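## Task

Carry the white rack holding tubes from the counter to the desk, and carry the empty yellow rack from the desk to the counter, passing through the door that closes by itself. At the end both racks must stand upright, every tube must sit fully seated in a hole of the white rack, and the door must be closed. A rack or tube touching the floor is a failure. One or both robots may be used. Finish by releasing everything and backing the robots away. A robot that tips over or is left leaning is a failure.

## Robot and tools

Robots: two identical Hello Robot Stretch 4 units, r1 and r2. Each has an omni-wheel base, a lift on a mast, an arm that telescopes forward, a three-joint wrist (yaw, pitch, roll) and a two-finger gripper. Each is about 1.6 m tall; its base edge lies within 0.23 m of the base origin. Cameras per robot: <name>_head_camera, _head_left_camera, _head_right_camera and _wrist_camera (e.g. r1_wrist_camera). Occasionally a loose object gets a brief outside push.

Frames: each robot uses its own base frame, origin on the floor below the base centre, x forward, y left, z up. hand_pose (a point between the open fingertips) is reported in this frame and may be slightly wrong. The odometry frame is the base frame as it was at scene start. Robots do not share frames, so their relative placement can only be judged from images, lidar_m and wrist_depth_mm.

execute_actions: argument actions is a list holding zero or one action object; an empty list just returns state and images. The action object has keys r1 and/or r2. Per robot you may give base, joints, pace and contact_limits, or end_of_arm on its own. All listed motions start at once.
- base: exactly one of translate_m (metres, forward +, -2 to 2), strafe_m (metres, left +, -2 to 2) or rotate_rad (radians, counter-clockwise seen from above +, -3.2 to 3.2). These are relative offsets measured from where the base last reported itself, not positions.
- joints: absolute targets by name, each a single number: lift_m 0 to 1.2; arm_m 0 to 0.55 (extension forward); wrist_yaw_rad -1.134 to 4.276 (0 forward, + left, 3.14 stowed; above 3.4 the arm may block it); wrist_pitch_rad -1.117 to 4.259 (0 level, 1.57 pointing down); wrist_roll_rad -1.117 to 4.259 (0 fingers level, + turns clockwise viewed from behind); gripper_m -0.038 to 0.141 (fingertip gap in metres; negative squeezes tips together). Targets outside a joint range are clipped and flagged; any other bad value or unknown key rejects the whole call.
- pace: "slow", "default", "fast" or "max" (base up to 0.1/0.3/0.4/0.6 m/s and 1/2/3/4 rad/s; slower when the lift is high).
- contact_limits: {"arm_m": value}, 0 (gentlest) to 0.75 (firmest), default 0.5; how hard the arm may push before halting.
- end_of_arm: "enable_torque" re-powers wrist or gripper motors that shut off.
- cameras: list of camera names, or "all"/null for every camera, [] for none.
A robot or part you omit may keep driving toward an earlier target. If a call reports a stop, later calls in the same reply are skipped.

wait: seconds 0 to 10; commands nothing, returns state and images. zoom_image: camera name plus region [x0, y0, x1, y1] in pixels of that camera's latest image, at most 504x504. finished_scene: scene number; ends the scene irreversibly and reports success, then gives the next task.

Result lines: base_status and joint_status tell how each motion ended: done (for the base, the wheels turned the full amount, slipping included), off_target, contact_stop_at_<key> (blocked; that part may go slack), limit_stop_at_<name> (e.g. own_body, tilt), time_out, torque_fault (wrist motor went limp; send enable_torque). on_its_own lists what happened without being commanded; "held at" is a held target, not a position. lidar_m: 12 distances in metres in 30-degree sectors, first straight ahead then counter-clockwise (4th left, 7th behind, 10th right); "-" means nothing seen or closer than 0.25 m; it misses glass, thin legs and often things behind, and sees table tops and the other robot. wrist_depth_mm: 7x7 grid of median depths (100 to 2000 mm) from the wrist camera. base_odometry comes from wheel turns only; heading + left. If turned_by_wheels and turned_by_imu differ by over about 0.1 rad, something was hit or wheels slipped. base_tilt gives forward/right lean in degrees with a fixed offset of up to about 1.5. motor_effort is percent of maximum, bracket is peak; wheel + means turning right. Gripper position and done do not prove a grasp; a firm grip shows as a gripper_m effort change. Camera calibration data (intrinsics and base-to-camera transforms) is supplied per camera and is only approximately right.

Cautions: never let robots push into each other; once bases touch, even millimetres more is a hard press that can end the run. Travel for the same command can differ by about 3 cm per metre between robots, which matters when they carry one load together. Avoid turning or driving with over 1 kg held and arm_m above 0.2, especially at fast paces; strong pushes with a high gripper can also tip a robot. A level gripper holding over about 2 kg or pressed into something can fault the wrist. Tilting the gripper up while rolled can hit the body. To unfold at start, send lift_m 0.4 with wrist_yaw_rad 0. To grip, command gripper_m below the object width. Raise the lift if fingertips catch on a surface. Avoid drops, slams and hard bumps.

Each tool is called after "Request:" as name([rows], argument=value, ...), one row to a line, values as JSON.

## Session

Request:
execute_actions(actions=[])

Scene clock: 0.00 s.
r1.base_odometry: x=+0.000 y=+0.000 heading=+0.000 (m, m, rad; r1's odometry frame)
r1.turned_by_wheels: +0.000 (rad since the last result)
r1.turned_by_imu: +0.000 (rad since the last result)
r1.base_tilt: forward=-0.2 right=+0.9 (deg)
r1.lidar_m: 0.83 0.86 1.05 1.96 0.96 1.09 1.10 1.10 1.30 1.14 1.14 0.97
r1.base_status: not commanded
r1.joint_positions: lift_m=+0.168 arm_m=-0.001 wrist_yaw_rad=+3.095 wrist_pitch_rad=-0.017 wrist_roll_rad=-0.018 gripper_m=+0.057
r1.joint_status: not commanded
r1.motor_effort: lift_m=+20 arm_m=+0 wrist_yaw_rad=+0 wrist_pitch_rad=-7 wrist_roll_rad=-4 gripper_m=-4 wheel_0=+1 wheel_1=+0 wheel_2=+0 (%)
r1.hand_pose: x=-0.1142 y=+0.1009 z=+0.3506 quat_wxyz=(+0.024, +0.008, -0.009, +1.000) (m; r1's base frame)
r1.wrist_depth_mm: - 143 221 1281 1336 1397 1118 / - 110 142 1281 1336 1430 1430 / - 114 142 1308 1336 1430 1464 / 145 143 182 1308 1336 1430 1499 / 214 1182 1255 1308 1366 1430 1464 / 223 1182 1042 1205 195 1336 1205 / 223 842 809 904 866 809 891
r2.base_odometry: x=+0.000 y=+0.000 heading=+0.000 (m, m, rad; r2's odometry frame)
r2.turned_by_wheels: +0.000 (rad since the last result)
r2.turned_by_imu: +0.000 (rad since the last result)
r2.base_tilt: forward=+0.2 right=+0.4 (deg)
r2.lidar_m: 2.04 2.23 1.62 1.03 0.93 0.93 0.96 0.86 0.86 1.10 1.67 1.69
r2.base_status: not commanded
r2.joint_positions: lift_m=+0.279 arm_m=-0.002 wrist_yaw_rad=+3.120 wrist_pitch_rad=+0.006 wrist_roll_rad=-0.010 gripper_m=+0.057
r2.joint_status: not commanded
r2.motor_effort: lift_m=+19 arm_m=+0 wrist_yaw_rad=+0 wrist_pitch_rad=-7 wrist_roll_rad=+1 gripper_m=-1 wheel_0=+0 wheel_1=-1 wheel_2=+1 (%)
r2.hand_pose: x=-0.1177 y=+0.0938 z=+0.4559 quat_wxyz=(+0.011, -0.003, -0.005, +1.000) (m; r2's base frame)
r2.wrist_depth_mm: - 131 1229 1281 1042 866 778 / - 132 1205 1281 1060 878 768 / 108 133 274 1308 1078 891 778 / 132 153 1182 1366 1060 917 788 / 866 1008 1138 1336 1060 917 798 / 878 991 211 1308 203 931 798 / 878 931 1042 - 1042 878 820
pictures: r1_head_camera, r1_head_left_camera, r1_head_right_camera, r1_wrist_camera, r2_head_camera, r2_head_left_camera, r2_head_right_camera, r2_wrist_camera
camera_calibration (this result's frames):
r1_wrist_camera: T_world_to_cam=[[-0.0317859, 0.99943, 0.0113733, -0.0891866], [0.0271241, 0.0122374, -0.999557, 0.401875], [-0.999127, -0.0314633, -0.0274976, 0.124764], [0, 0, 0, 1]] pos_world=[0.11092, 0.0881434, 0.406142]
r2_wrist_camera: T_world_to_cam=[[0.0684053, 0.99738, -0.023552, -0.0866667], [0.0541596, -0.027285, -0.998159, 0.508926], [-0.996186, 0.0670039, -0.0558841, 0.12934], [0, 0, 0, 1]] pos_world=[0.107212, 0.0916593, 0.513176]
Images, in order (width x height): r1_head_camera 420x560, r1_head_left_camera 420x672, r1_head_right_camera 420x672, r1_wrist_camera 616x392, r2_head_camera 420x560, r2_head_left_camera 420x672, r2_head_right_camera 420x672, r2_wrist_camera 616x392.

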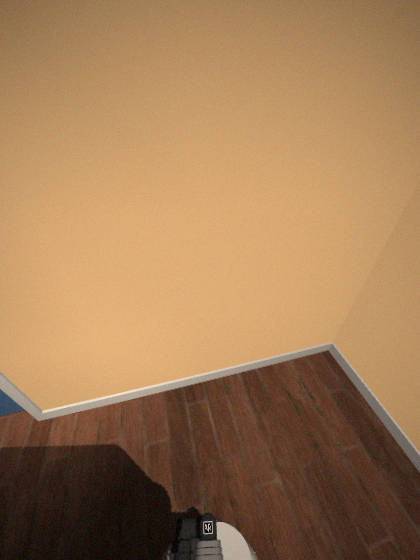

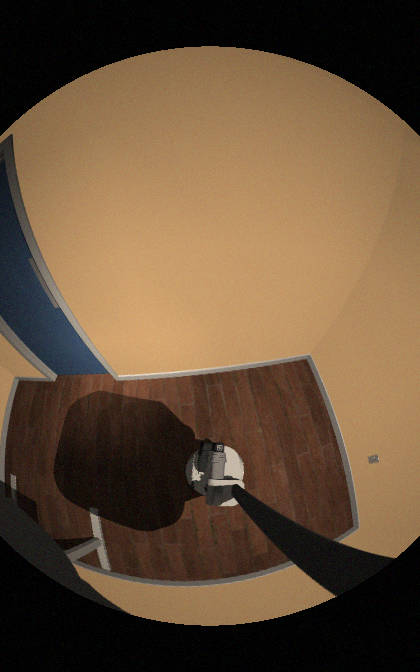

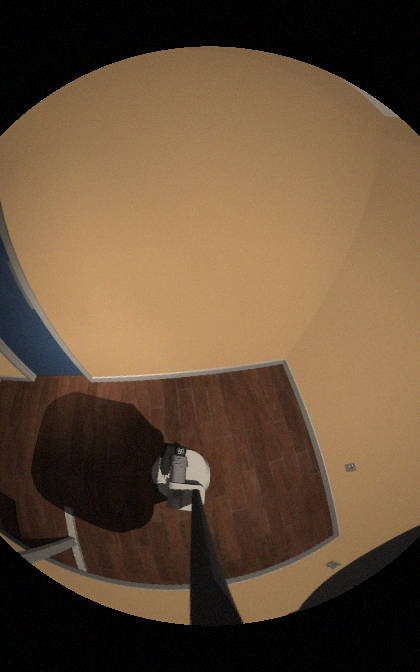

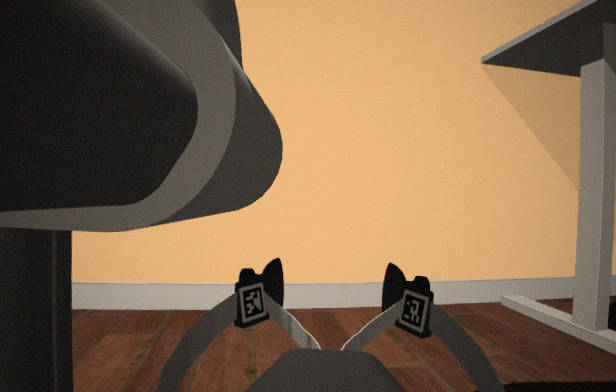

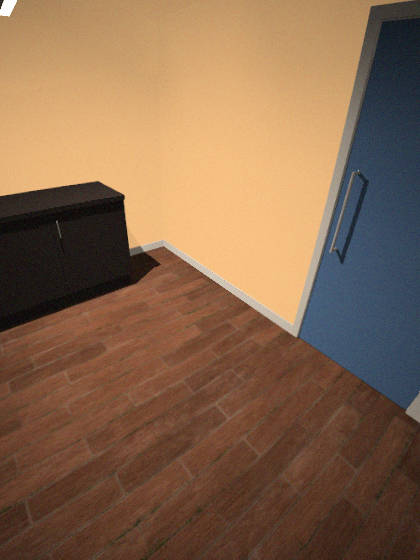

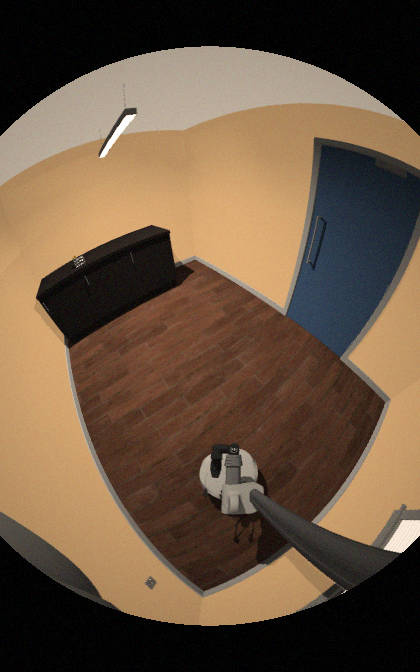

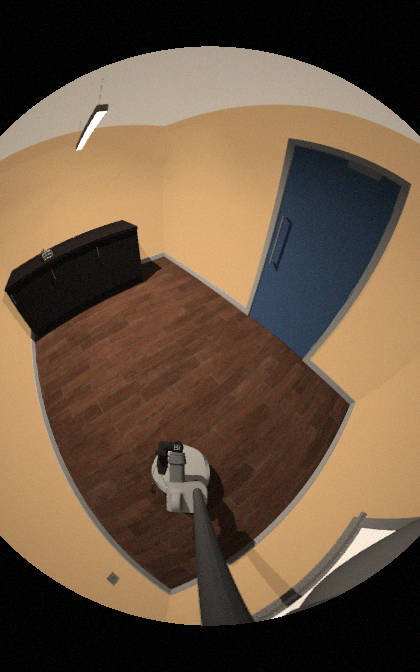

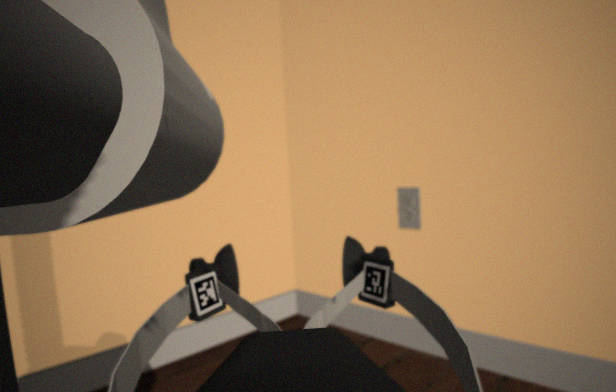

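Request:
execute_actions([
  {"r1":{"base":{"strafe_m":1.3},"joints":{"lift_m":0.85},"pace":"fast"},"r2":{"base":{"rotate_rad":0.78},"joints":{"lift_m":0.79,"wrist_yaw_rad":0,"gripper_m":0.141}}},
], cameras=[])

Request:
execute_actions([
  {"r1":{"base":{"rotate_rad":3.2},"joints":{"wrist_yaw_rad":0,"gripper_m":0.141}},"r2":{"base":{"translate_m":1.45},"pace":"fast"}},
], cameras=["r1_head_camera","r1_wrist_camera","r2_head_camera","r2_wrist_camera"])

Scene clock: 6.93 s.
r1.base_odometry: x=+0.000 y=+1.300 heading=+0.000 (m, m, rad; r1's odometry frame)
r1.turned_by_wheels: +0.000 (rad since the last result)
r1.turned_by_imu: +0.003 (rad since the last result)
r1.base_tilt: forward=-0.2 right=+0.9 (deg)
r1.lidar_m: 0.66 0.65 0.73 1.25 1.17 0.69 0.60 0.61 1.67 2.44 1.12 0.70
r1.base_status: done
r1.joint_positions: lift_m=+0.850 arm_m=-0.001 wrist_yaw_rad=+3.095 wrist_pitch_rad=-0.017 wrist_roll_rad=-0.018 gripper_m=+0.057
r1.joint_status: all done
r1.motor_effort: lift_m=+25(28) arm_m=-1(1) wrist_yaw_rad=+0(2) wrist_pitch_rad=-8(7) wrist_roll_rad=-4(4) gripper_m=-4(4) wheel_0=+0(10) wheel_1=+1(11) wheel_2=+0(2) (%)
r1.hand_pose: x=-0.1142 y=+0.1009 z=+1.0327 quat_wxyz=(+0.024, +0.008, -0.009, +1.000) (m; r1's base frame)
r1.wrist_depth_mm: - 143 221 1576 1618 1708 1464 / - 109 142 1576 1661 1708 1430 / - 114 142 1576 1618 1708 1464 / 145 143 182 1576 1661 1708 1464 / 213 768 960 946 1008 1160 1205 / 222 1464 1499 1576 195 1708 1430 / 222 1464 1537 1576 1661 1255 1397
r2.base_odometry: x=+0.000 y=+0.000 heading=+0.779 (m, m, rad; r2's odometry frame)
r2.turned_by_wheels: +0.779 (rad since the last result)
r2.turned_by_imu: +0.778 (rad since the last result)
r2.base_tilt: forward=+0.1 right=+0.4 (deg)
r2.lidar_m: 2.22 1.24 0.94 0.92 0.99 0.88 0.86 0.89 1.38 1.68 1.79 2.28
r2.base_status: done
r2.joint_positions: lift_m=+0.790 arm_m=-0.002 wrist_yaw_rad=+0.000 wrist_pitch_rad=+0.006 wrist_roll_rad=-0.010 gripper_m=+0.141
r2.joint_status: all done
r2.motor_effort: lift_m=+22(25) arm_m=+0(0) wrist_yaw_rad=+0(3) wrist_pitch_rad=-6(5) wrist_roll_rad=+1(1) gripper_m=+0(5) wheel_0=-7(11) wheel_1=-6(15) wheel_2=-6(14) (%)
r2.hand_pose: x=+0.4573 y=-0.0873 z=+0.9662 quat_wxyz=(+1.000, -0.005, +0.003, +0.000) (m; r2's base frame)
r2.wrist_depth_mm: 1464 - - - - - - / 1464 - - - - - - / 1464 - - - - - - / 1430 - - - - - - / 1397 1808 - - - - - / 1366 209 - - - - - / 1366 1983 - - - 1983 1863
pictures: none
No camera images: the call's "cameras" was empty. Leave "cameras" out to get every camera's image.

Scene clock: 11.97 s.
r1.base_odometry: x=+0.000 y=+1.300 heading=-3.083 (m, m, rad; r1's odometry frame)
r1.turned_by_wheels: +3.200 (rad since the last result)
r1.turned_by_imu: +3.174 (rad since the last result)
r1.base_tilt: forward=-0.4 right=+1.1 (deg)
r1.lidar_m: 0.59 0.59 1.75 2.43 1.05 0.71 0.65 0.67 0.71 1.26 1.05 0.68
r1.base_status: done
r1.joint_positions: lift_m=+0.850 arm_m=-0.001 wrist_yaw_rad=+0.000 wrist_pitch_rad=-0.017 wrist_roll_rad=-0.018 gripper_m=+0.141
r1.joint_status: all done
r1.motor_effort: lift_m=+25(26) arm_m=-1(1) wrist_yaw_rad=-2(9) wrist_pitch_rad=-8(8) wrist_roll_rad=-4(4) gripper_m=+0(1) wheel_0=+0(7) wheel_1=+0(5) wheel_2=+2(8) (%)
r1.hand_pose: x=+0.4583 y=-0.0873 z=+1.0327 quat_wxyz=(+1.000, -0.009, -0.008, +0.000) (m; r1's base frame)
r1.wrist_depth_mm: 1160 1182 1182 1205 1205 1229 1255 / 1160 1182 1182 1205 1205 1229 1255 / 1160 1160 1205 1205 1229 1229 1255 / 1160 1160 1182 1205 1229 1229 1281 / 931 723 768 820 603 878 891 / 415 421 222 455 427 199 480 / 1160 768 1205 152 1229 1255 1255
r2.base_odometry: x=+1.032 y=+1.019 heading=+0.779 (m, m, rad; r2's odometry frame)
r2.turned_by_wheels: +0.001 (rad since the last result)
r2.turned_by_imu: -0.004 (rad since the last result)
r2.base_tilt: forward=+0.1 right=+0.4 (deg)
r2.lidar_m: 0.77 0.83 0.84 0.81 0.88 1.25 2.33 2.36 1.84 1.79 1.05 0.80
r2.base_status: done
r2.joint_positions: lift_m=+0.790 arm_m=-0.002 wrist_yaw_rad=+0.000 wrist_pitch_rad=+0.006 wrist_roll_rad=-0.010 gripper_m=+0.141
r2.joint_status: not commanded
r2.motor_effort: lift_m=+22(23) arm_m=+0(0) wrist_yaw_rad=+1(0) wrist_pitch_rad=-5(5) wrist_roll_rad=+0(0) gripper_m=-1(0) wheel_0=+6(12) wheel_1=+5(12) wheel_2=-1(13) (%)
r2.hand_pose: x=+0.4573 y=-0.0874 z=+0.9662 quat_wxyz=(+1.000, -0.005, +0.003, +0.000) (m; r2's base frame)
r2.wrist_depth_mm: 1182 1182 1182 1182 1160 1160 1160 / 1205 1182 1182 1182 1160 1160 1138 / 1160 1138 1182 1182 1182 1160 1160 / 1205 1182 1060 1205 1182 1182 1078 / 627 603 569 559 549 554 569 / 580 208 580 574 574 574 580 / 585 591 585 - 585 580 580
pictures: r1_head_camera, r1_wrist_camera, r2_head_camera, r2_wrist_camera
camera_calibration (this result's frames):
r1_wrist_camera: T_world_to_cam=[[0.0791429, -0.996798, 0.0113734, -0.115779], [-0.0265134, -0.0135099, -0.999557, 1.0927], [0.996511, 0.0788063, -0.0274977, -0.195338], [0, 0, 0, 1]] pos_world=[0.232791, -0.0852526, 1.08816]
r2_wrist_camera: T_world_to_cam=[[-0.0463161, -0.998649, -0.0235519, -0.0552778], [-0.0547507, 0.0260797, -0.998159, 1.03673], [0.997425, -0.0449414, -0.0558846, -0.178731], [0, 0, 0, 1]] pos_world=[0.232472, -0.0902731, 1.02353]
Images, in order (width x height): r1_head_camera 420x560, r1_wrist_camera 616x392, r2_head_camera 420x560, r2_wrist_camera 616x392.

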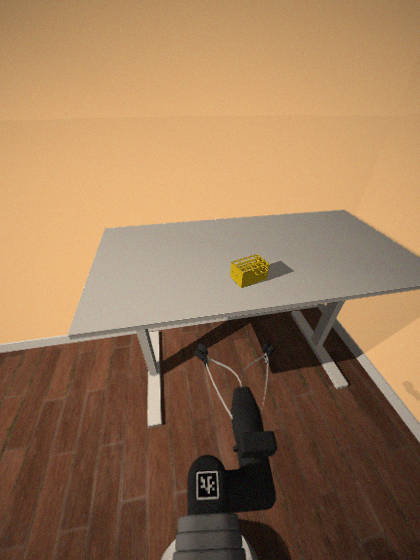

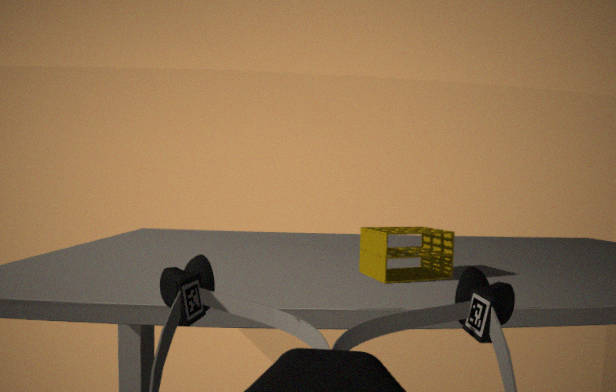

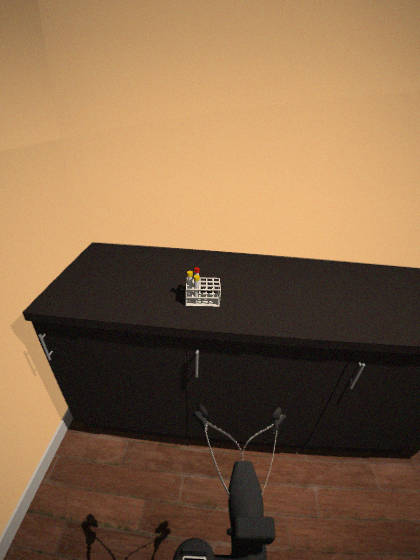

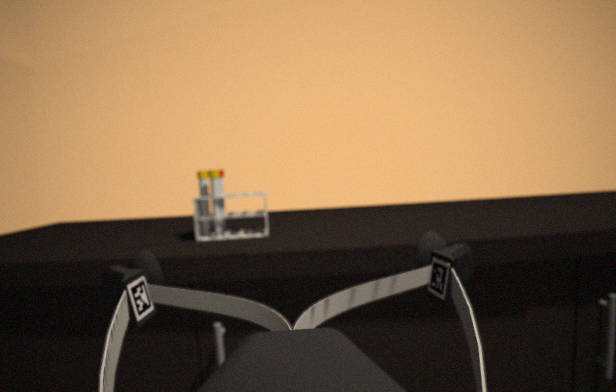

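Request:
execute_actions([
  {"r1":{"base":{"strafe_m":-0.515},"joints":{"lift_m":0.82},"pace":"fast"},"r2":{"base":{"strafe_m":0.1}}},
], cameras=[])

Request:
execute_actions([
  {"r1":{"base":{"rotate_rad":0.45},"joints":{"arm_m":0.25}},"r2":{"joints":{"arm_m":0.33}}},
], cameras=["r1_head_camera","r1_wrist_camera","r2_head_camera","r2_wrist_camera"])

Scene clock: 16.67 s.
r1.base_odometry: x=-0.030 y=+1.814 heading=-3.083 (m, m, rad; r1's odometry frame)
r1.turned_by_wheels: +0.000 (rad since the last result)
r1.turned_by_imu: +0.000 (rad since the last result)
r1.base_tilt: forward=-0.2 right=+1.0 (deg)
r1.lidar_m: 0.66 0.68 0.89 2.95 0.99 0.65 0.49 0.51 0.68 0.75 0.76 0.74
r1.base_status: done
r1.joint_positions: lift_m=+0.820 arm_m=-0.001 wrist_yaw_rad=+0.000 wrist_pitch_rad=-0.017 wrist_roll_rad=-0.018 gripper_m=+0.141
r1.joint_status: all done
r1.motor_effort: lift_m=+17(26) arm_m=-1(1) wrist_yaw_rad=-1(2) wrist_pitch_rad=-7(7) wrist_roll_rad=-3(3) gripper_m=+0(1) wheel_0=-1(10) wheel_1=+1(8) wheel_2=+1(2) (%)
r1.hand_pose: x=+0.4583 y=-0.0874 z=+1.0034 quat_wxyz=(+1.000, -0.009, -0.008, +0.000) (m; r1's base frame)
r1.wrist_depth_mm: 1229 1255 1255 1281 1281 1255 878 / 1229 1255 1255 1281 1281 1255 891 / 1229 1255 1255 1255 1308 1281 878 / 1229 1255 1255 1281 1281 1229 891 / 535 569 603 634 661 683 699 / 1255 1255 221 1308 931 199 831 / 1229 1255 1255 153 1281 917 854
r2.base_odometry: x=+0.962 y=+1.090 heading=+0.779 (m, m, rad; r2's odometry frame)
r2.turned_by_wheels: +0.000 (rad since the last result)
r2.turned_by_imu: +0.002 (rad since the last result)
r2.base_tilt: forward=+0.1 right=+0.4 (deg)
r2.lidar_m: 0.77 0.84 0.73 0.71 0.78 1.15 2.33 2.49 1.92 1.90 1.07 0.80
r2.base_status: done
r2.joint_positions: lift_m=+0.790 arm_m=-0.002 wrist_yaw_rad=+0.000 wrist_pitch_rad=+0.006 wrist_roll_rad=-0.010 gripper_m=+0.141
r2.joint_status: not commanded
r2.motor_effort: lift_m=+22(23) arm_m=+0(0) wrist_yaw_rad=+1(1) wrist_pitch_rad=-5(6) wrist_roll_rad=+1(0) gripper_m=+0(0) wheel_0=-5(12) wheel_1=+3(14) wheel_2=+0(1) (%)
r2.hand_pose: x=+0.4573 y=-0.0874 z=+0.9662 quat_wxyz=(+1.000, -0.005, +0.003, +0.000) (m; r2's base frame)
r2.wrist_depth_mm: 1160 1160 1160 1160 1160 1182 1160 / 1182 1182 1182 1160 1160 1160 1160 / 1160 1205 1205 1182 1205 1205 1182 / 1160 1205 1182 1205 1182 1182 1098 / 634 603 564 559 554 559 580 / 591 208 585 585 585 591 585 / 591 591 591 - 591 591 585
pictures: none
No camera images: the call's "cameras" was empty. Leave "cameras" out to get every camera's image.

Scene clock: 18.77 s.
r1.base_odometry: x=-0.030 y=+1.814 heading=-2.633 (m, m, rad; r1's odometry frame)
r1.turned_by_wheels: +0.450 (rad since the last result)
r1.turned_by_imu: +0.447 (rad since the last result)
r1.base_tilt: forward=-0.1 right=+1.1 (deg)
r1.lidar_m: 0.70 0.82 2.93 1.05 0.67 0.49 0.49 0.65 0.77 0.75 0.79 0.66
r1.base_status: done
r1.joint_positions: lift_m=+0.820 arm_m=+0.249 wrist_yaw_rad=+0.000 wrist_pitch_rad=-0.017 wrist_roll_rad=-0.018 gripper_m=+0.141
r1.joint_status: all done
r1.motor_effort: lift_m=+17(17) arm_m=+5(5) wrist_yaw_rad=-1(1) wrist_pitch_rad=-7(7) wrist_roll_rad=-4(3) gripper_m=+0(1) wheel_0=+0(6) wheel_1=+1(5) wheel_2=+2(7) (%)
r1.hand_pose: x=+0.7084 y=-0.0874 z=+1.0034 quat_wxyz=(+1.000, -0.009, -0.008, +0.000) (m; r1's base frame)
r1.wrist_depth_mm: 1576 1397 1205 1098 991 904 831 / 1576 1366 1205 1078 991 904 831 / 1576 1366 1205 1098 991 904 842 / 1576 1397 1205 1078 976 917 842 / 525 559 591 445 640 661 683 / 359 312 221 320 327 200 330 / 1537 1308 723 152 220 217 224
r2.base_odometry: x=+0.962 y=+1.090 heading=+0.779 (m, m, rad; r2's odometry frame)
r2.turned_by_wheels: +0.000 (rad since the last result)
r2.turned_by_imu: +0.001 (rad since the last result)
r2.base_tilt: forward=+0.2 right=+0.4 (deg)
r2.lidar_m: 0.78 0.83 0.75 0.72 0.77 1.12 2.33 2.49 1.95 1.87 1.05 0.80
r2.base_status: not commanded
r2.joint_positions: lift_m=+0.790 arm_m=+0.328 wrist_yaw_rad=+0.000 wrist_pitch_rad=+0.006 wrist_roll_rad=-0.010 gripper_m=+0.141
r2.joint_status: all done
r2.motor_effort: lift_m=+22(22) arm_m=+9(9) wrist_yaw_rad=+1(1) wrist_pitch_rad=-5(8) wrist_roll_rad=+0(0) gripper_m=-3(3) wheel_0=-5(5) wheel_1=+4(4) wheel_2=+0(0) (%)
r2.hand_pose: x=+0.7878 y=-0.0874 z=+0.9663 quat_wxyz=(+1.000, -0.005, +0.003, +0.000) (m; r2's base frame)
r2.wrist_depth_mm: 842 854 842 842 842 842 842 / 866 866 854 866 854 842 842 / 878 866 866 854 866 854 854 / 878 878 866 866 866 866 854 / 615 585 427 407 445 445 436 / 332 208 273 283 270 266 276 / 235 229 228 - 228 227 227
pictures: r1_head_camera, r1_wrist_camera, r2_head_camera, r2_wrist_camera
camera_calibration (this result's frames):
r1_wrist_camera: T_world_to_cam=[[0.0788344, -0.996823, 0.0113777, -0.135116], [-0.0264639, -0.0135018, -0.999559, 1.07005], [0.996536, 0.0784985, -0.0274442, -0.445447], [0, 0, 0, 1]] pos_world=[0.482874, -0.085272, 1.05889]
r2_wrist_camera: T_world_to_cam=[[-0.0462449, -0.998652, -0.0235581, -0.0400012], [-0.0546212, 0.026076, -0.998167, 1.05477], [0.997436, -0.0448733, -0.0557535, -0.508484], [0, 0, 0, 1]] pos_world=[0.562943, -0.0902688, 1.02354]
Images, in order (width x height): r1_head_camera 420x560, r1_wrist_camera 616x392, r2_head_camera 420x560, r2_wrist_camera 616x392.

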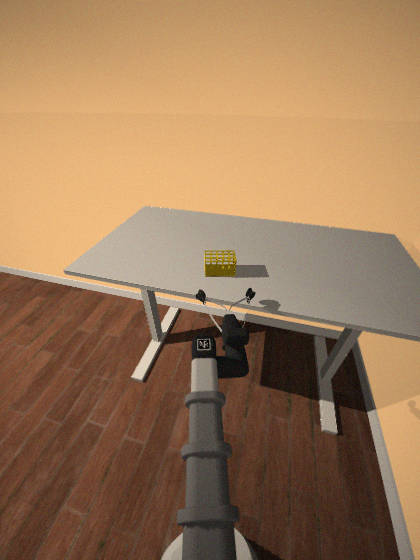

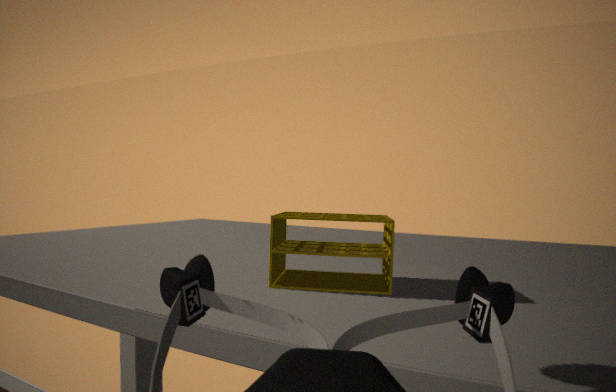

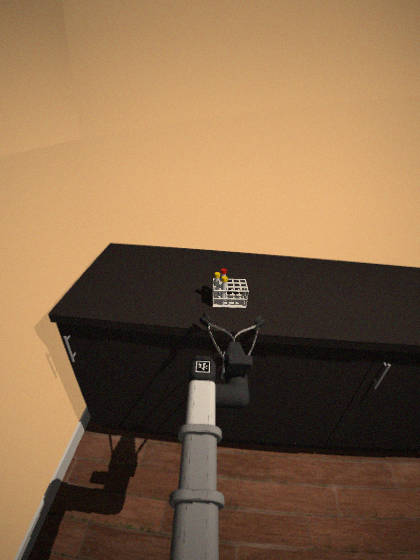

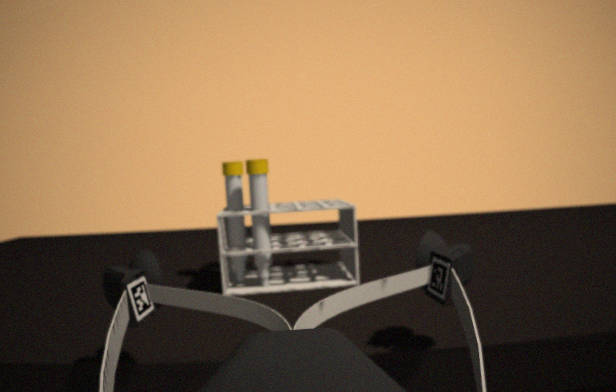

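Request:
execute_actions([
  {"r1":{"joints":{"arm_m":0.418}},"r2":{"joints":{"arm_m":0.476,"lift_m":0.783}}},
], cameras=["r1_wrist_camera","r2_wrist_camera"])

Request:
execute_actions([
  {"r1":{"joints":{"gripper_m":0.06}},"r2":{"joints":{"gripper_m":0.06}}},
], cameras=[])

Request:
execute_actions([
  {"r1":{"joints":{"lift_m":0.86}},"r2":{"joints":{"lift_m":0.88}}},
], cameras=["r1_wrist_camera","r2_wrist_camera"])

Scene clock: 22.10 s.
r1.base_odometry: x=-0.030 y=+1.814 heading=-2.632 (m, m, rad; r1's odometry frame)
r1.turned_by_wheels: +0.000 (rad since the last result)
r1.turned_by_imu: +0.011 (rad since the last result)
r1.base_tilt: forward=-0.3 right=+1.0 (deg)
r1.lidar_m: 0.71 0.82 2.94 1.05 0.66 0.49 0.50 0.60 0.77 0.77 0.79 0.67
r1.base_status: not commanded
r1.joint_positions: lift_m=+0.820 arm_m=+0.416 wrist_yaw_rad=-0.009 wrist_pitch_rad=-0.016 wrist_roll_rad=-0.018 gripper_m=+0.141
r1.joint_status: all done
r1.on_its_own: wrist_yaw_rad is at rest, and its effort (+24) is outside its rest range (-13 to +13)
r1.motor_effort: lift_m=+16(16) arm_m=+13(16) wrist_yaw_rad=+24(48) wrist_pitch_rad=-10(18) wrist_roll_rad=-5(5) gripper_m=-1(0) wheel_0=+9(11) wheel_1=+5(6) wheel_2=-6(9) (%)
r1.hand_pose: x=+0.8744 y=-0.0900 z=+1.0031 quat_wxyz=(+1.000, -0.009, -0.008, -0.004) (m; r1's base frame)
r1.wrist_depth_mm: 1336 1160 1042 931 842 759 699 / 1308 1160 1025 931 831 759 707 / 1336 1182 1042 917 831 768 707 / 1366 1138 1025 917 842 768 707 / 535 569 508 291 289 668 691 / 294 300 218 286 228 199 334 / 206 206 214 152 213 205 227
r2.base_odometry: x=+0.962 y=+1.090 heading=+0.779 (m, m, rad; r2's odometry frame)
r2.turned_by_wheels: +0.000 (rad since the last result)
r2.turned_by_imu: +0.001 (rad since the last result)
r2.base_tilt: forward=+0.2 right=+0.4 (deg)
r2.lidar_m: 0.78 0.82 0.73 0.70 0.78 1.13 2.34 2.49 1.92 1.89 1.06 0.81
r2.base_status: not commanded
r2.joint_positions: lift_m=+0.783 arm_m=+0.474 wrist_yaw_rad=+0.000 wrist_pitch_rad=+0.006 wrist_roll_rad=-0.010 gripper_m=+0.141
r2.joint_status: all done
r2.motor_effort: lift_m=+16(21) arm_m=+9(8) wrist_yaw_rad=+1(0) wrist_pitch_rad=-5(3) wrist_roll_rad=+0(1) gripper_m=+0(4) wheel_0=-5(5) wheel_1=+4(3) wheel_2=+0(0) (%)
r2.hand_pose: x=+0.9338 y=-0.0874 z=+0.9598 quat_wxyz=(+1.000, -0.005, +0.003, +0.000) (m; r2's base frame)
r2.wrist_depth_mm: 707 707 715 707 707 707 699 / 715 707 715 707 707 707 715 / 723 723 715 707 715 715 715 / 732 723 234 715 715 723 715 / 585 549 215 488 242 418 407 / 312 208 209 213 237 251 256 / 220 211 205 - 209 193 195
pictures: r1_wrist_camera, r2_wrist_camera
camera_calibration (this result's frames):
r1_wrist_camera: T_world_to_cam=[[0.0699088, -0.997496, 0.0106697, -0.142323], [-0.0276207, -0.0126274, -0.999539, 1.07518], [0.997171, 0.0695818, -0.0284343, -0.611057], [0, 0, 0, 1]] pos_world=[0.648975, -0.0858712, 1.05882]
r2_wrist_camera: T_world_to_cam=[[-0.0462382, -0.998653, -0.0235583, -0.0334066], [-0.0546149, 0.0260756, -0.998167, 1.05628], [0.997436, -0.0448668, -0.055747, -0.654465], [0, 0, 0, 1]] pos_world=[0.708931, -0.0902684, 1.01707]
Images, in order (width x height): r1_wrist_camera 616x392, r2_wrist_camera 616x392.

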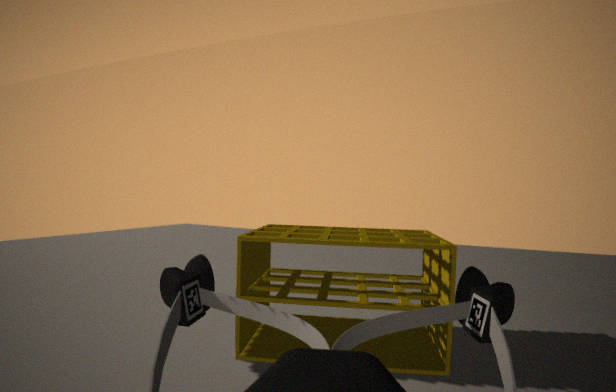

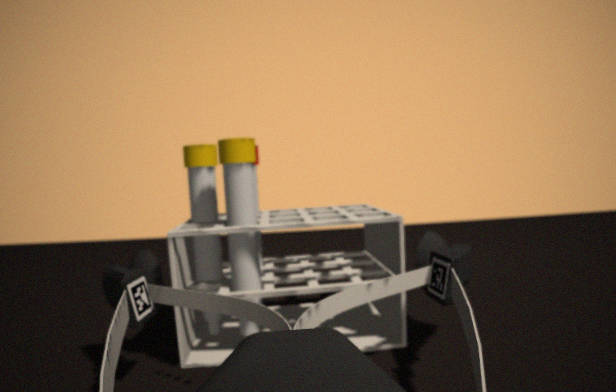

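Scene clock: 23.93 s.
r1.base_odometry: x=-0.030 y=+1.814 heading=-2.632 (m, m, rad; r1's odometry frame)
r1.turned_by_wheels: +0.000 (rad since the last result)
r1.turned_by_imu: +0.000 (rad since the last result)
r1.base_tilt: forward=-0.1 right=+1.1 (deg)
r1.lidar_m: 0.69 0.81 2.94 1.05 0.64 0.46 0.48 0.62 0.75 0.76 0.77 0.67
r1.base_status: not commanded
r1.joint_positions: lift_m=+0.820 arm_m=+0.416 wrist_yaw_rad=-0.009 wrist_pitch_rad=-0.016 wrist_roll_rad=-0.018 gripper_m=+0.060
r1.joint_status: all done
r1.on_its_own: wrist_yaw_rad is at rest, and its effort (+26) is outside its rest range (-13 to +13)
r1.motor_effort: lift_m=+17(17) arm_m=+12(13) wrist_yaw_rad=+26(26) wrist_pitch_rad=-11(10) wrist_roll_rad=-5(5) gripper_m=-4(7) wheel_0=+9(9) wheel_1=+5(5) wheel_2=-6(6) (%)
r1.hand_pose: x=+0.8744 y=-0.0900 z=+1.0031 quat_wxyz=(+1.000, -0.009, -0.008, -0.004) (m; r1's base frame)
r1.wrist_depth_mm: 1336 1160 1042 931 842 759 707 / 1336 1182 1042 931 831 768 707 / 1336 1182 1025 931 842 768 707 / 1366 1160 1025 931 842 768 707 / 530 564 439 320 297 676 691 / 293 304 201 265 196 332 332 / 206 212 206 215 220 204 226
r2.base_odometry: x=+0.962 y=+1.090 heading=+0.779 (m, m, rad; r2's odometry frame)
r2.turned_by_wheels: +0.000 (rad since the last result)
r2.turned_by_imu: +0.001 (rad since the last result)
r2.base_tilt: forward=+0.2 right=+0.5 (deg)
r2.lidar_m: 0.77 0.83 0.74 0.71 0.79 1.12 2.33 2.49 1.93 1.88 1.09 0.81
r2.base_status: not commanded
r2.joint_positions: lift_m=+0.783 arm_m=+0.474 wrist_yaw_rad=+0.000 wrist_pitch_rad=+0.006 wrist_roll_rad=-0.010 gripper_m=+0.061
r2.joint_status: all done
r2.motor_effort: lift_m=+15(16) arm_m=+9(9) wrist_yaw_rad=+1(1) wrist_pitch_rad=-6(5) wrist_roll_rad=+1(1) gripper_m=-31(27) wheel_0=-5(5) wheel_1=+4(3) wheel_2=+0(0) (%)
r2.hand_pose: x=+0.9338 y=-0.0874 z=+0.9598 quat_wxyz=(+1.000, -0.005, +0.003, +0.000) (m; r2's base frame)
r2.wrist_depth_mm: 707 707 707 699 691 707 699 / 715 715 707 707 707 699 707 / 723 723 715 715 715 715 707 / 732 732 212 723 715 715 715 / 580 488 204 266 243 424 407 / 312 174 193 218 203 182 255 / 199 212 191 - 200 193 194
pictures: none
No camera images: the call's "cameras" was empty. Leave "cameras" out to get every camera's image.

Scene clock: 25.37 s.
r1.base_odometry: x=-0.030 y=+1.814 heading=-2.633 (m, m, rad; r1's odometry frame)
r1.turned_by_wheels: -0.001 (rad since the last result)
r1.turned_by_imu: -0.001 (rad since the last result)
r1.base_tilt: forward=-0.3 right=+0.9 (deg)
r1.lidar_m: 0.69 0.85 2.93 1.05 0.65 0.48 0.50 0.61 0.76 0.76 0.78 0.68
r1.base_status: not commanded
r1.joint_positions: lift_m=+0.860 arm_m=+0.417 wrist_yaw_rad=+0.000 wrist_pitch_rad=-0.016 wrist_roll_rad=-0.018 gripper_m=+0.060
r1.joint_status: all done
r1.motor_effort: lift_m=+26(27) arm_m=+6(13) wrist_yaw_rad=+2(26) wrist_pitch_rad=-9(15) wrist_roll_rad=-4(6) gripper_m=-2(2) wheel_0=+0(9) wheel_1=+0(5) wheel_2=+1(6) (%)
r1.hand_pose: x=+0.8763 y=-0.0876 z=+1.0424 quat_wxyz=(+1.000, -0.009, -0.008, +0.000) (m; r1's base frame)
r1.wrist_depth_mm: 1336 1160 1025 917 842 768 707 / 1366 1160 1042 917 842 759 707 / 1366 1160 1042 917 831 768 707 / 1336 1182 1042 917 842 759 699 / 1308 759 820 854 809 750 691 / 399 413 202 285 195 452 449 / 279 289 277 246 249 278 319
r2.base_odometry: x=+0.962 y=+1.090 heading=+0.779 (m, m, rad; r2's odometry frame)
r2.turned_by_wheels: +0.000 (rad since the last result)
r2.turned_by_imu: +0.000 (rad since the last result)
r2.base_tilt: forward=+0.2 right=+0.4 (deg)
r2.lidar_m: 0.77 0.84 0.73 0.71 0.77 1.13 2.33 2.50 1.93 1.89 1.08 0.81
r2.base_status: not commanded
r2.joint_positions: lift_m=+0.880 arm_m=+0.474 wrist_yaw_rad=+0.000 wrist_pitch_rad=+0.007 wrist_roll_rad=-0.010 gripper_m=+0.061
r2.joint_status: all done
r2.motor_effort: lift_m=+23(22) arm_m=+9(9) wrist_yaw_rad=+1(0) wrist_pitch_rad=-8(9) wrist_roll_rad=-1(0) gripper_m=-31(28) wheel_0=-5(5) wheel_1=+4(4) wheel_2=+0(0) (%)
r2.hand_pose: x=+0.9338 y=-0.0874 z=+1.0559 quat_wxyz=(+1.000, -0.005, +0.003, +0.000) (m; r2's base frame)
r2.wrist_depth_mm: 715 707 715 707 699 691 699 / 715 715 707 715 707 707 691 / 715 715 715 715 707 715 715 / 732 732 213 715 715 723 715 / 732 741 206 267 241 723 732 / 597 174 194 218 204 183 484 / 382 407 192 - 220 370 370
pictures: r1_wrist_camera, r2_wrist_camera
camera_calibration (this result's frames):
r1_wrist_camera: T_world_to_cam=[[0.0782428, -0.996872, 0.0111166, -0.148188], [-0.0271012, -0.0132735, -0.999545, 1.11405], [0.996566, 0.0779059, -0.028055, -0.611179], [0, 0, 0, 1]] pos_world=[0.650867, -0.0853226, 1.09805]
r2_wrist_camera: T_world_to_cam=[[-0.046265, -0.998652, -0.0235112, -0.0311683], [-0.0556253, 0.0260754, -0.998111, 1.15308], [0.997379, -0.0448698, -0.0567567, -0.64799], [0, 0, 0, 1]] pos_world=[0.70899, -0.0902686, 1.11339]
Images, in order (width x height): r1_wrist_camera 616x392, r2_wrist_camera 616x392.

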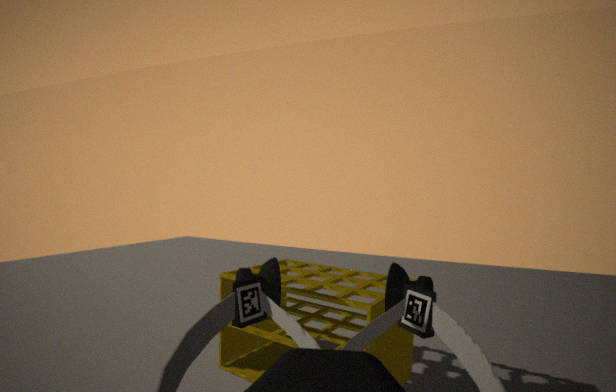

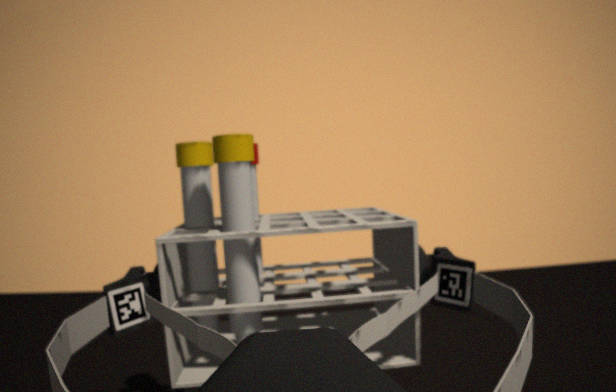

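Request:
execute_actions([
  {"r1":{"joints":{"lift_m":0.9,"gripper_m":0.141}},"r2":{"joints":{"arm_m":0}}},
], cameras=[])

Request:
execute_actions([
  {"r1":{"joints":{"arm_m":0.1}},"r2":{"base":{"rotate_rad":-1.65},"pace":"slow"}},
], cameras=["r1_wrist_camera","r1_head_camera","r2_head_right_camera"])

Request:
zoom_image(camera="r1_head_camera", region=[140,200,320,400])

Scene clock: 29.30 s.
r1.base_odometry: x=-0.030 y=+1.814 heading=-2.633 (m, m, rad; r1's odometry frame)
r1.turned_by_wheels: +0.000 (rad since the last result)
r1.turned_by_imu: +0.000 (rad since the last result)
r1.base_tilt: forward=-0.1 right=+0.8 (deg)
r1.lidar_m: 0.70 0.85 2.92 1.01 0.64 0.49 0.51 0.65 0.76 0.72 0.79 0.64
r1.base_status: not commanded
r1.joint_positions: lift_m=+0.900 arm_m=+0.417 wrist_yaw_rad=+0.000 wrist_pitch_rad=-0.016 wrist_roll_rad=-0.018 gripper_m=+0.141
r1.joint_status: all done
r1.motor_effort: lift_m=+26(27) arm_m=+6(6) wrist_yaw_rad=+0(1) wrist_pitch_rad=-9(9) wrist_roll_rad=-4(4) gripper_m=-1(3) wheel_0=+0(0) wheel_1=+0(0) wheel_2=+1(1) (%)
r1.hand_pose: x=+0.8763 y=-0.0875 z=+1.0825 quat_wxyz=(+1.000, -0.009, -0.008, +0.000) (m; r1's base frame)
r1.wrist_depth_mm: 1366 1182 1042 917 831 759 699 / 1336 1160 1042 917 842 759 699 / 1336 1182 1025 917 842 759 699 / 1366 1182 1025 917 842 768 699 / 1336 1118 991 917 820 768 707 / 512 525 222 564 569 199 580 / 359 362 304 152 267 384 394
r2.base_odometry: x=+0.962 y=+1.090 heading=+0.779 (m, m, rad; r2's odometry frame)
r2.turned_by_wheels: +0.000 (rad since the last result)
r2.turned_by_imu: +0.001 (rad since the last result)
r2.base_tilt: forward=+0.2 right=+0.4 (deg)
r2.lidar_m: 0.42 0.82 0.74 0.71 0.77 1.12 2.33 2.47 1.94 1.88 1.05 0.79
r2.base_status: not commanded
r2.joint_positions: lift_m=+0.880 arm_m=+0.002 wrist_yaw_rad=+0.000 wrist_pitch_rad=+0.007 wrist_roll_rad=-0.010 gripper_m=+0.061
r2.joint_status: all done
r2.motor_effort: lift_m=+23(23) arm_m=-9(10) wrist_yaw_rad=+2(0) wrist_pitch_rad=-10(9) wrist_roll_rad=+0(1) gripper_m=-29(27) wheel_0=-5(5) wheel_1=+4(3) wheel_2=+0(0) (%)
r2.hand_pose: x=+0.4610 y=-0.0875 z=+1.0558 quat_wxyz=(+1.000, -0.005, +0.004, +0.000) (m; r2's base frame)
r2.wrist_depth_mm: 1182 1160 1160 1138 1182 1160 1138 / 1160 1182 1182 1160 1182 1182 1160 / 1160 1205 1182 1205 1182 1182 1160 / 1160 1182 214 1182 1182 1205 1182 / 1078 960 204 268 242 831 788 / 597 175 193 219 203 183 580 / 585 585 192 - 220 585 591
pictures: none
No camera images: the call's "cameras" was empty. Leave "cameras" out to get every camera's image.

Scene clock: 32.23 s.
r1.base_odometry: x=-0.030 y=+1.814 heading=-2.633 (m, m, rad; r1's odometry frame)
r1.turned_by_wheels: +0.000 (rad since the last result)
r1.turned_by_imu: +0.000 (rad since the last result)
r1.base_tilt: forward=-0.2 right=+1.1 (deg)
r1.lidar_m: 0.68 0.84 2.95 1.04 0.64 0.49 0.49 0.59 0.76 0.77 0.79 0.68
r1.base_status: not commanded
r1.joint_positions: lift_m=+0.900 arm_m=+0.101 wrist_yaw_rad=+0.000 wrist_pitch_rad=-0.017 wrist_roll_rad=-0.018 gripper_m=+0.141
r1.joint_status: all done
r1.motor_effort: lift_m=+26(26) arm_m=-5(4) wrist_yaw_rad=+0(2) wrist_pitch_rad=-8(9) wrist_roll_rad=-4(4) gripper_m=+2(0) wheel_0=+0(0) wheel_1=+0(0) wheel_2=+1(1) (%)
r1.hand_pose: x=+0.5603 y=-0.0874 z=+1.0825 quat_wxyz=(+1.000, -0.009, -0.008, +0.000) (m; r1's base frame)
r1.wrist_depth_mm: 1921 1618 1397 1255 1160 1025 960 / 1863 1576 1397 1281 1138 1025 946 / 1863 1618 1397 1255 1138 1042 976 / 1808 1618 1430 1255 1118 1042 960 / 1808 1537 1060 1098 1118 1008 946 / 634 539 221 564 544 198 591 / 1863 1618 1160 152 387 384 397
r2.base_odometry: x=+0.962 y=+1.090 heading=-0.869 (m, m, rad; r2's odometry frame)
r2.turned_by_wheels: -1.648 (rad since the last result)
r2.turned_by_imu: -1.642 (rad since the last result)
r2.base_tilt: forward=+0.2 right=+0.4 (deg)
r2.lidar_m: 0.42 1.13 0.83 0.78 0.80 0.76 0.71 0.76 1.03 2.28 2.40 1.95
r2.base_status: done
r2.joint_positions: lift_m=+0.880 arm_m=+0.002 wrist_yaw_rad=+0.000 wrist_pitch_rad=+0.007 wrist_roll_rad=-0.010 gripper_m=+0.061
r2.joint_status: not commanded
r2.motor_effort: lift_m=+23(23) arm_m=-9(9) wrist_yaw_rad=+2(2) wrist_pitch_rad=-8(9) wrist_roll_rad=+1(0) gripper_m=-29(35) wheel_0=+7(9) wheel_1=+5(9) wheel_2=+8(12) (%)
r2.hand_pose: x=+0.4610 y=-0.0874 z=+1.0558 quat_wxyz=(+1.000, -0.005, +0.004, +0.000) (m; r2's base frame)
r2.wrist_depth_mm: 1576 1576 1618 1618 1661 1708 1661 / 1576 1576 1618 1618 1708 1708 1708 / 1576 1576 1618 1661 1661 1708 1708 / 1618 1618 213 1661 1661 1708 1756 / 1661 1618 205 267 241 1708 1808 / 1618 175 194 217 204 183 1808 / 1576 1661 192 - 220 1756 1808
pictures: r1_head_camera, r1_wrist_camera, r2_head_right_camera
camera_calibration (this result's frames):
r1_wrist_camera: T_world_to_cam=[[0.0786428, -0.996839, 0.011263, -0.124171], [-0.0267254, -0.0134021, -0.999553, 1.14538], [0.996545, 0.0783067, -0.0276949, -0.295484], [0, 0, 0, 1]] pos_world=[0.334839, -0.08529, 1.13808]
Images, in order (width x height): r1_head_camera 420x560, r1_wrist_camera 616x392, r2_head_right_camera 420x672.

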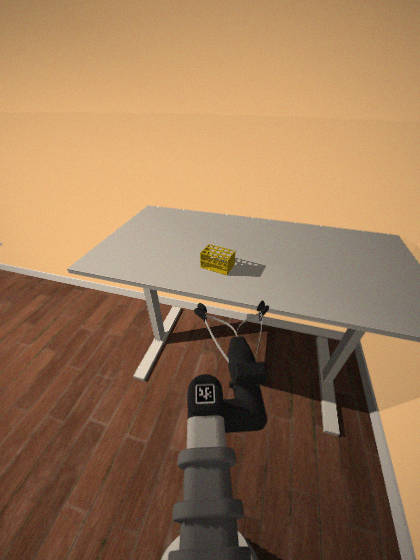

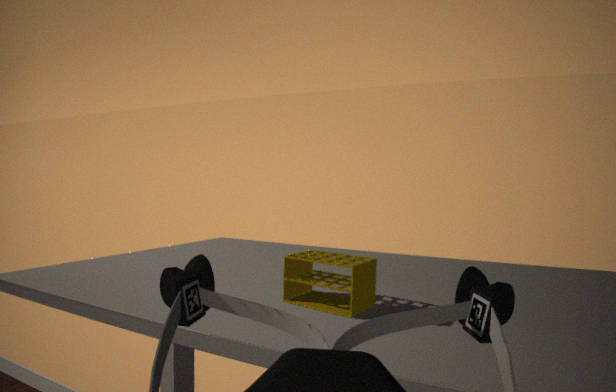

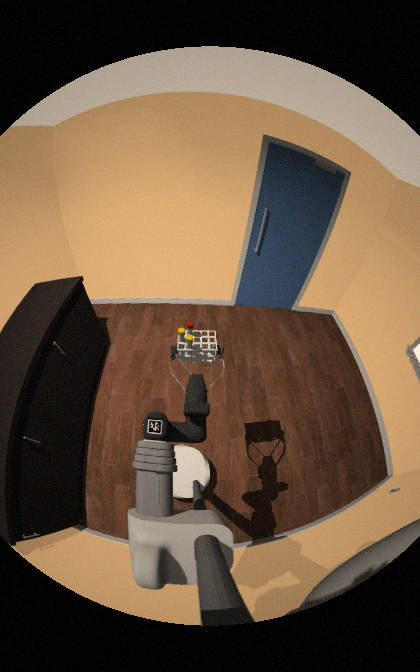

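Region (140, 200, 320, 400) of r1_head_camera's 420x560 image, scaled by 2.520, with more detail than that image has; it fills the left 454 columns of this view, and the rest is white.

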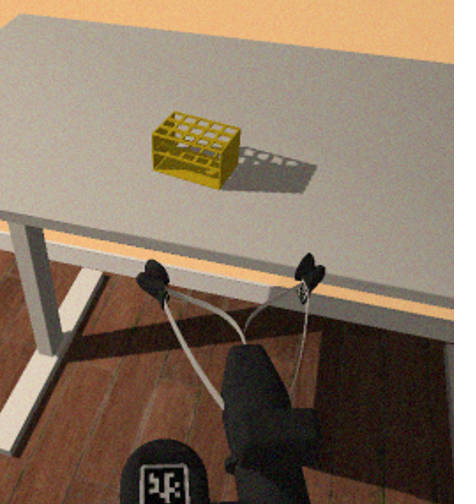

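Request:
execute_actions([
  {"r1":{"base":{"rotate_rad":-0.45},"joints":{"lift_m":0.855,"wrist_pitch_rad":0.12}}},
], cameras=[])

Request:
execute_actions([
  {"r1":{"base":{"strafe_m":0.413},"joints":{"arm_m":0.25}},"r2":{"base":{"translate_m":0.9}}},
], cameras=["r1_wrist_camera","r1_head_camera"])

Scene clock: 35.07 s.
r1.base_odometry: x=-0.030 y=+1.814 heading=-3.083 (m, m, rad; r1's odometry frame)
r1.turned_by_wheels: -0.450 (rad since the last result)
r1.turned_by_imu: -0.446 (rad since the last result)
r1.base_tilt: forward=-0.2 right=+1.0 (deg)
r1.lidar_m: 0.68 0.68 0.88 2.93 1.00 0.63 0.49 0.53 0.65 0.74 0.79 0.74
r1.base_status: done
r1.joint_positions: lift_m=+0.855 arm_m=+0.101 wrist_yaw_rad=+0.000 wrist_pitch_rad=+0.122 wrist_roll_rad=-0.018 gripper_m=+0.141
r1.joint_status: all done
r1.motor_effort: lift_m=+15(26) arm_m=-5(6) wrist_yaw_rad=+0(1) wrist_pitch_rad=-6(10) wrist_roll_rad=-5(3) gripper_m=+2(0) wheel_0=+0(4) wheel_1=+0(5) wheel_2=+0(7) (%)
r1.hand_pose: x=+0.5582 y=-0.0875 z=+0.9986 quat_wxyz=(+0.998, -0.009, +0.061, +0.000) (m; r1's base frame)
r1.wrist_depth_mm: 1078 1098 1098 1098 1138 1138 878 / 1118 1098 1118 1138 1138 1160 878 / 1138 1138 1138 1160 1160 1182 878 / 559 591 831 854 891 931 842 / 402 410 421 430 436 439 439 / 1229 1229 221 1229 1255 199 866 / 1229 1255 1281 152 1308 842 854
r2.base_odometry: x=+0.962 y=+1.090 heading=-0.869 (m, m, rad; r2's odometry frame)
r2.turned_by_wheels: +0.000 (rad since the last result)
r2.turned_by_imu: +0.001 (rad since the last result)
r2.base_tilt: forward=+0.1 right=+0.5 (deg)
r2.lidar_m: 0.44 1.16 0.83 0.78 0.83 0.76 0.73 0.74 1.02 2.29 2.39 1.95
r2.base_status: not commanded
r2.joint_positions: lift_m=+0.880 arm_m=+0.002 wrist_yaw_rad=+0.000 wrist_pitch_rad=+0.007 wrist_roll_rad=-0.010 gripper_m=+0.061
r2.joint_status: not commanded
r2.motor_effort: lift_m=+23(23) arm_m=-9(9) wrist_yaw_rad=+2(1) wrist_pitch_rad=-10(10) wrist_roll_rad=+1(1) gripper_m=-31(30) wheel_0=+7(7) wheel_1=+5(5) wheel_2=+8(8) (%)
r2.hand_pose: x=+0.4610 y=-0.0874 z=+1.0558 quat_wxyz=(+1.000, -0.005, +0.004, +0.000) (m; r2's base frame)
r2.wrist_depth_mm: 1618 1537 1618 1661 1661 1661 1708 / 1576 1618 1618 1661 1618 1661 1756 / 1576 1618 1618 1661 1661 1708 1708 / 1618 1661 213 1661 1661 1808 1808 / 1618 1661 205 268 242 1756 1863 / 1661 175 195 218 204 182 1756 / 1618 1708 191 - 220 1808 1808
pictures: none
No camera images: the call's "cameras" was empty. Leave "cameras" out to get every camera's image.

Scene clock: 39.57 s.
r1.base_odometry: x=-0.006 y=+1.402 heading=-3.083 (m, m, rad; r1's odometry frame)
r1.turned_by_wheels: +0.000 (rad since the last result)
r1.turned_by_imu: +0.001 (rad since the last result)
r1.base_tilt: forward=-0.2 right=+1.0 (deg)
r1.lidar_m: 0.62 0.64 1.75 2.51 0.98 0.68 0.61 0.63 0.76 1.14 1.08 0.73
r1.base_status: done
r1.joint_positions: lift_m=+0.855 arm_m=+0.249 wrist_yaw_rad=+0.000 wrist_pitch_rad=+0.122 wrist_roll_rad=-0.018 gripper_m=+0.141
r1.joint_status: all done
r1.motor_effort: lift_m=+17(17) arm_m=+6(6) wrist_yaw_rad=-1(1) wrist_pitch_rad=-7(7) wrist_roll_rad=-5(5) gripper_m=+0(2) wheel_0=-1(8) wheel_1=-2(7) wheel_2=+1(0) (%)
r1.hand_pose: x=+0.7063 y=-0.0874 z=+0.9984 quat_wxyz=(+0.998, -0.009, +0.061, +0.001) (m; r1's base frame)
r1.wrist_depth_mm: 891 891 891 917 917 931 931 / 891 904 917 931 946 946 960 / 931 931 946 960 976 976 976 / 788 809 831 707 891 917 931 / 397 407 418 379 410 436 439 / 266 271 221 282 285 199 283 / 204 204 209 152 211 210 215
r2.base_odometry: x=+1.543 y=+0.403 heading=-0.868 (m, m, rad; r2's odometry frame)
r2.turned_by_wheels: +0.001 (rad since the last result)
r2.turned_by_imu: -0.001 (rad since the last result)
r2.base_tilt: forward=+0.2 right=+0.4 (deg)
r2.lidar_m: 0.44 1.04 0.85 0.81 0.84 1.12 1.62 1.68 2.27 2.31 1.43 1.01
r2.base_status: done
r2.joint_positions: lift_m=+0.880 arm_m=+0.002 wrist_yaw_rad=+0.000 wrist_pitch_rad=+0.007 wrist_roll_rad=-0.010 gripper_m=+0.061
r2.joint_status: not commanded
r2.motor_effort: lift_m=+23(23) arm_m=-9(9) wrist_yaw_rad=+1(1) wrist_pitch_rad=-10(9) wrist_roll_rad=+0(0) gripper_m=-31(30) wheel_0=+6(11) wheel_1=+6(11) wheel_2=-2(15) (%)
r2.hand_pose: x=+0.4610 y=-0.0874 z=+1.0558 quat_wxyz=(+1.000, -0.005, +0.004, +0.000) (m; r2's base frame)
r2.wrist_depth_mm: 715 723 732 750 768 768 788 / 715 732 732 759 778 778 788 / 723 741 741 750 768 788 809 / 732 741 215 778 788 788 809 / 741 750 198 270 242 798 820 / 741 175 193 218 204 183 820 / 750 759 192 - 220 809 842
pictures: r1_head_camera, r1_wrist_camera
camera_calibration (this result's frames):
r1_wrist_camera: T_world_to_cam=[[0.0795737, -0.996829, 0.000279303, -0.124355], [-0.164553, -0.013412, -0.986277, 1.14929], [0.983153, 0.0784357, -0.165098, -0.296606], [0, 0, 0, 1]] pos_world=[0.490622, -0.0852814, 1.08458]
Images, in order (width x height): r1_head_camera 420x560, r1_wrist_camera 616x392.

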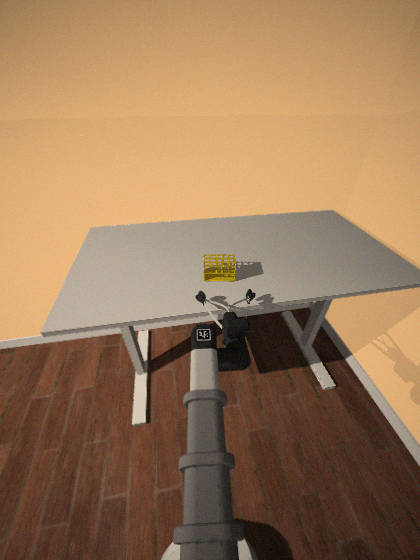

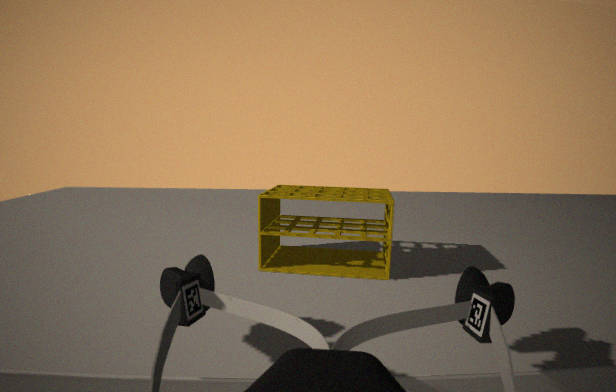

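Request:
execute_actions([
  {"r1":{"base":{"strafe_m":0.005},"joints":{"arm_m":0.4}}},
], cameras=["r1_wrist_camera","r2_wrist_camera"])

Scene clock: 42.47 s.
r1.base_odometry: x=-0.006 y=+1.397 heading=-3.083 (m, m, rad; r1's odometry frame)
r1.turned_by_wheels: +0.000 (rad since the last result)
r1.turned_by_imu: +0.000 (rad since the last result)
r1.base_tilt: forward=-0.3 right=+1.0 (deg)
r1.lidar_m: 0.62 0.63 1.78 2.52 0.96 0.67 0.62 0.64 0.72 1.17 1.08 0.70
r1.base_status: done
r1.joint_positions: lift_m=+0.855 arm_m=+0.399 wrist_yaw_rad=+0.000 wrist_pitch_rad=+0.122 wrist_roll_rad=-0.018 gripper_m=+0.141
r1.joint_status: all done
r1.motor_effort: lift_m=+17(17) arm_m=+6(5) wrist_yaw_rad=-2(1) wrist_pitch_rad=-6(6) wrist_roll_rad=-4(3) gripper_m=+0(0) wheel_0=+1(7) wheel_1=+1(6) wheel_2=+0(0) (%)
r1.hand_pose: x=+0.8563 y=-0.0874 z=+0.9984 quat_wxyz=(+0.998, -0.009, +0.061, +0.001) (m; r1's base frame)
r1.wrist_depth_mm: 750 759 759 768 778 778 788 / 759 768 778 788 788 798 809 / 788 788 788 809 809 820 820 / 778 798 798 809 820 831 842 / 397 407 240 291 248 433 436 / 266 270 216 230 198 199 282 / 204 204 208 152 211 210 214
r2.base_odometry: x=+1.543 y=+0.403 heading=-0.868 (m, m, rad; r2's odometry frame)
r2.turned_by_wheels: +0.000 (rad since the last result)
r2.turned_by_imu: +0.001 (rad since the last result)
r2.base_tilt: forward=+0.2 right=+0.4 (deg)
r2.lidar_m: 0.43 1.02 0.85 0.78 0.83 1.12 1.62 1.70 2.30 2.32 1.45 1.03
r2.base_status: not commanded
r2.joint_positions: lift_m=+0.880 arm_m=+0.002 wrist_yaw_rad=+0.000 wrist_pitch_rad=+0.007 wrist_roll_rad=-0.010 gripper_m=+0.061
r2.joint_status: not commanded
r2.motor_effort: lift_m=+23(22) arm_m=-9(9) wrist_yaw_rad=+0(0) wrist_pitch_rad=-9(9) wrist_roll_rad=+0(0) gripper_m=-28(30) wheel_0=+6(6) wheel_1=+6(6) wheel_2=-2(2) (%)
r2.hand_pose: x=+0.4610 y=-0.0874 z=+1.0558 quat_wxyz=(+1.000, -0.005, +0.004, +0.000) (m; r2's base frame)
r2.wrist_depth_mm: 715 723 732 759 759 768 788 / 715 732 741 759 768 778 798 / 723 732 741 759 768 788 788 / 741 750 214 768 778 798 820 / 741 750 205 268 241 809 820 / 741 175 193 218 204 182 831 / 759 759 191 - 220 809 831
pictures: r1_wrist_camera, r2_wrist_camera
camera_calibration (this result's frames):
r1_wrist_camera: T_world_to_cam=[[0.0796549, -0.996822, 0.000278036, -0.136335], [-0.164566, -0.0134254, -0.986275, 1.17398], [0.983145, 0.0785158, -0.165112, -0.444053], [0, 0, 0, 1]] pos_world=[0.640625, -0.0852757, 1.08458]
r2_wrist_camera: T_world_to_cam=[[-0.0463858, -0.998647, -0.0234851, -0.0530488], [-0.0560447, 0.0260752, -0.998088, 1.12688], [0.99735, -0.0449809, -0.0571784, -0.175958], [0, 0, 0, 1]] pos_world=[0.236187, -0.0902753, 1.11341]
Images, in order (width x height): r1_wrist_camera 616x392, r2_wrist_camera 616x392.

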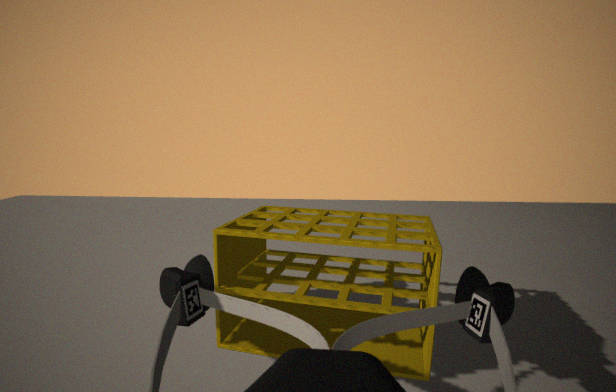

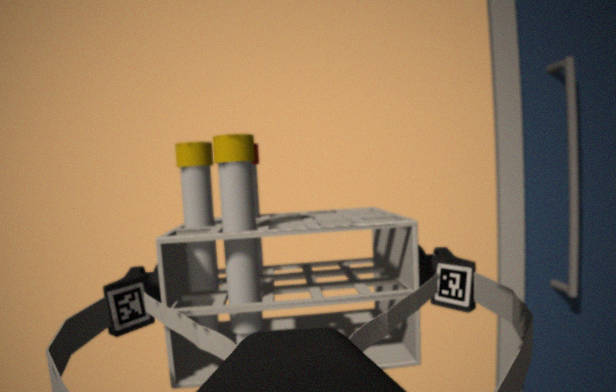

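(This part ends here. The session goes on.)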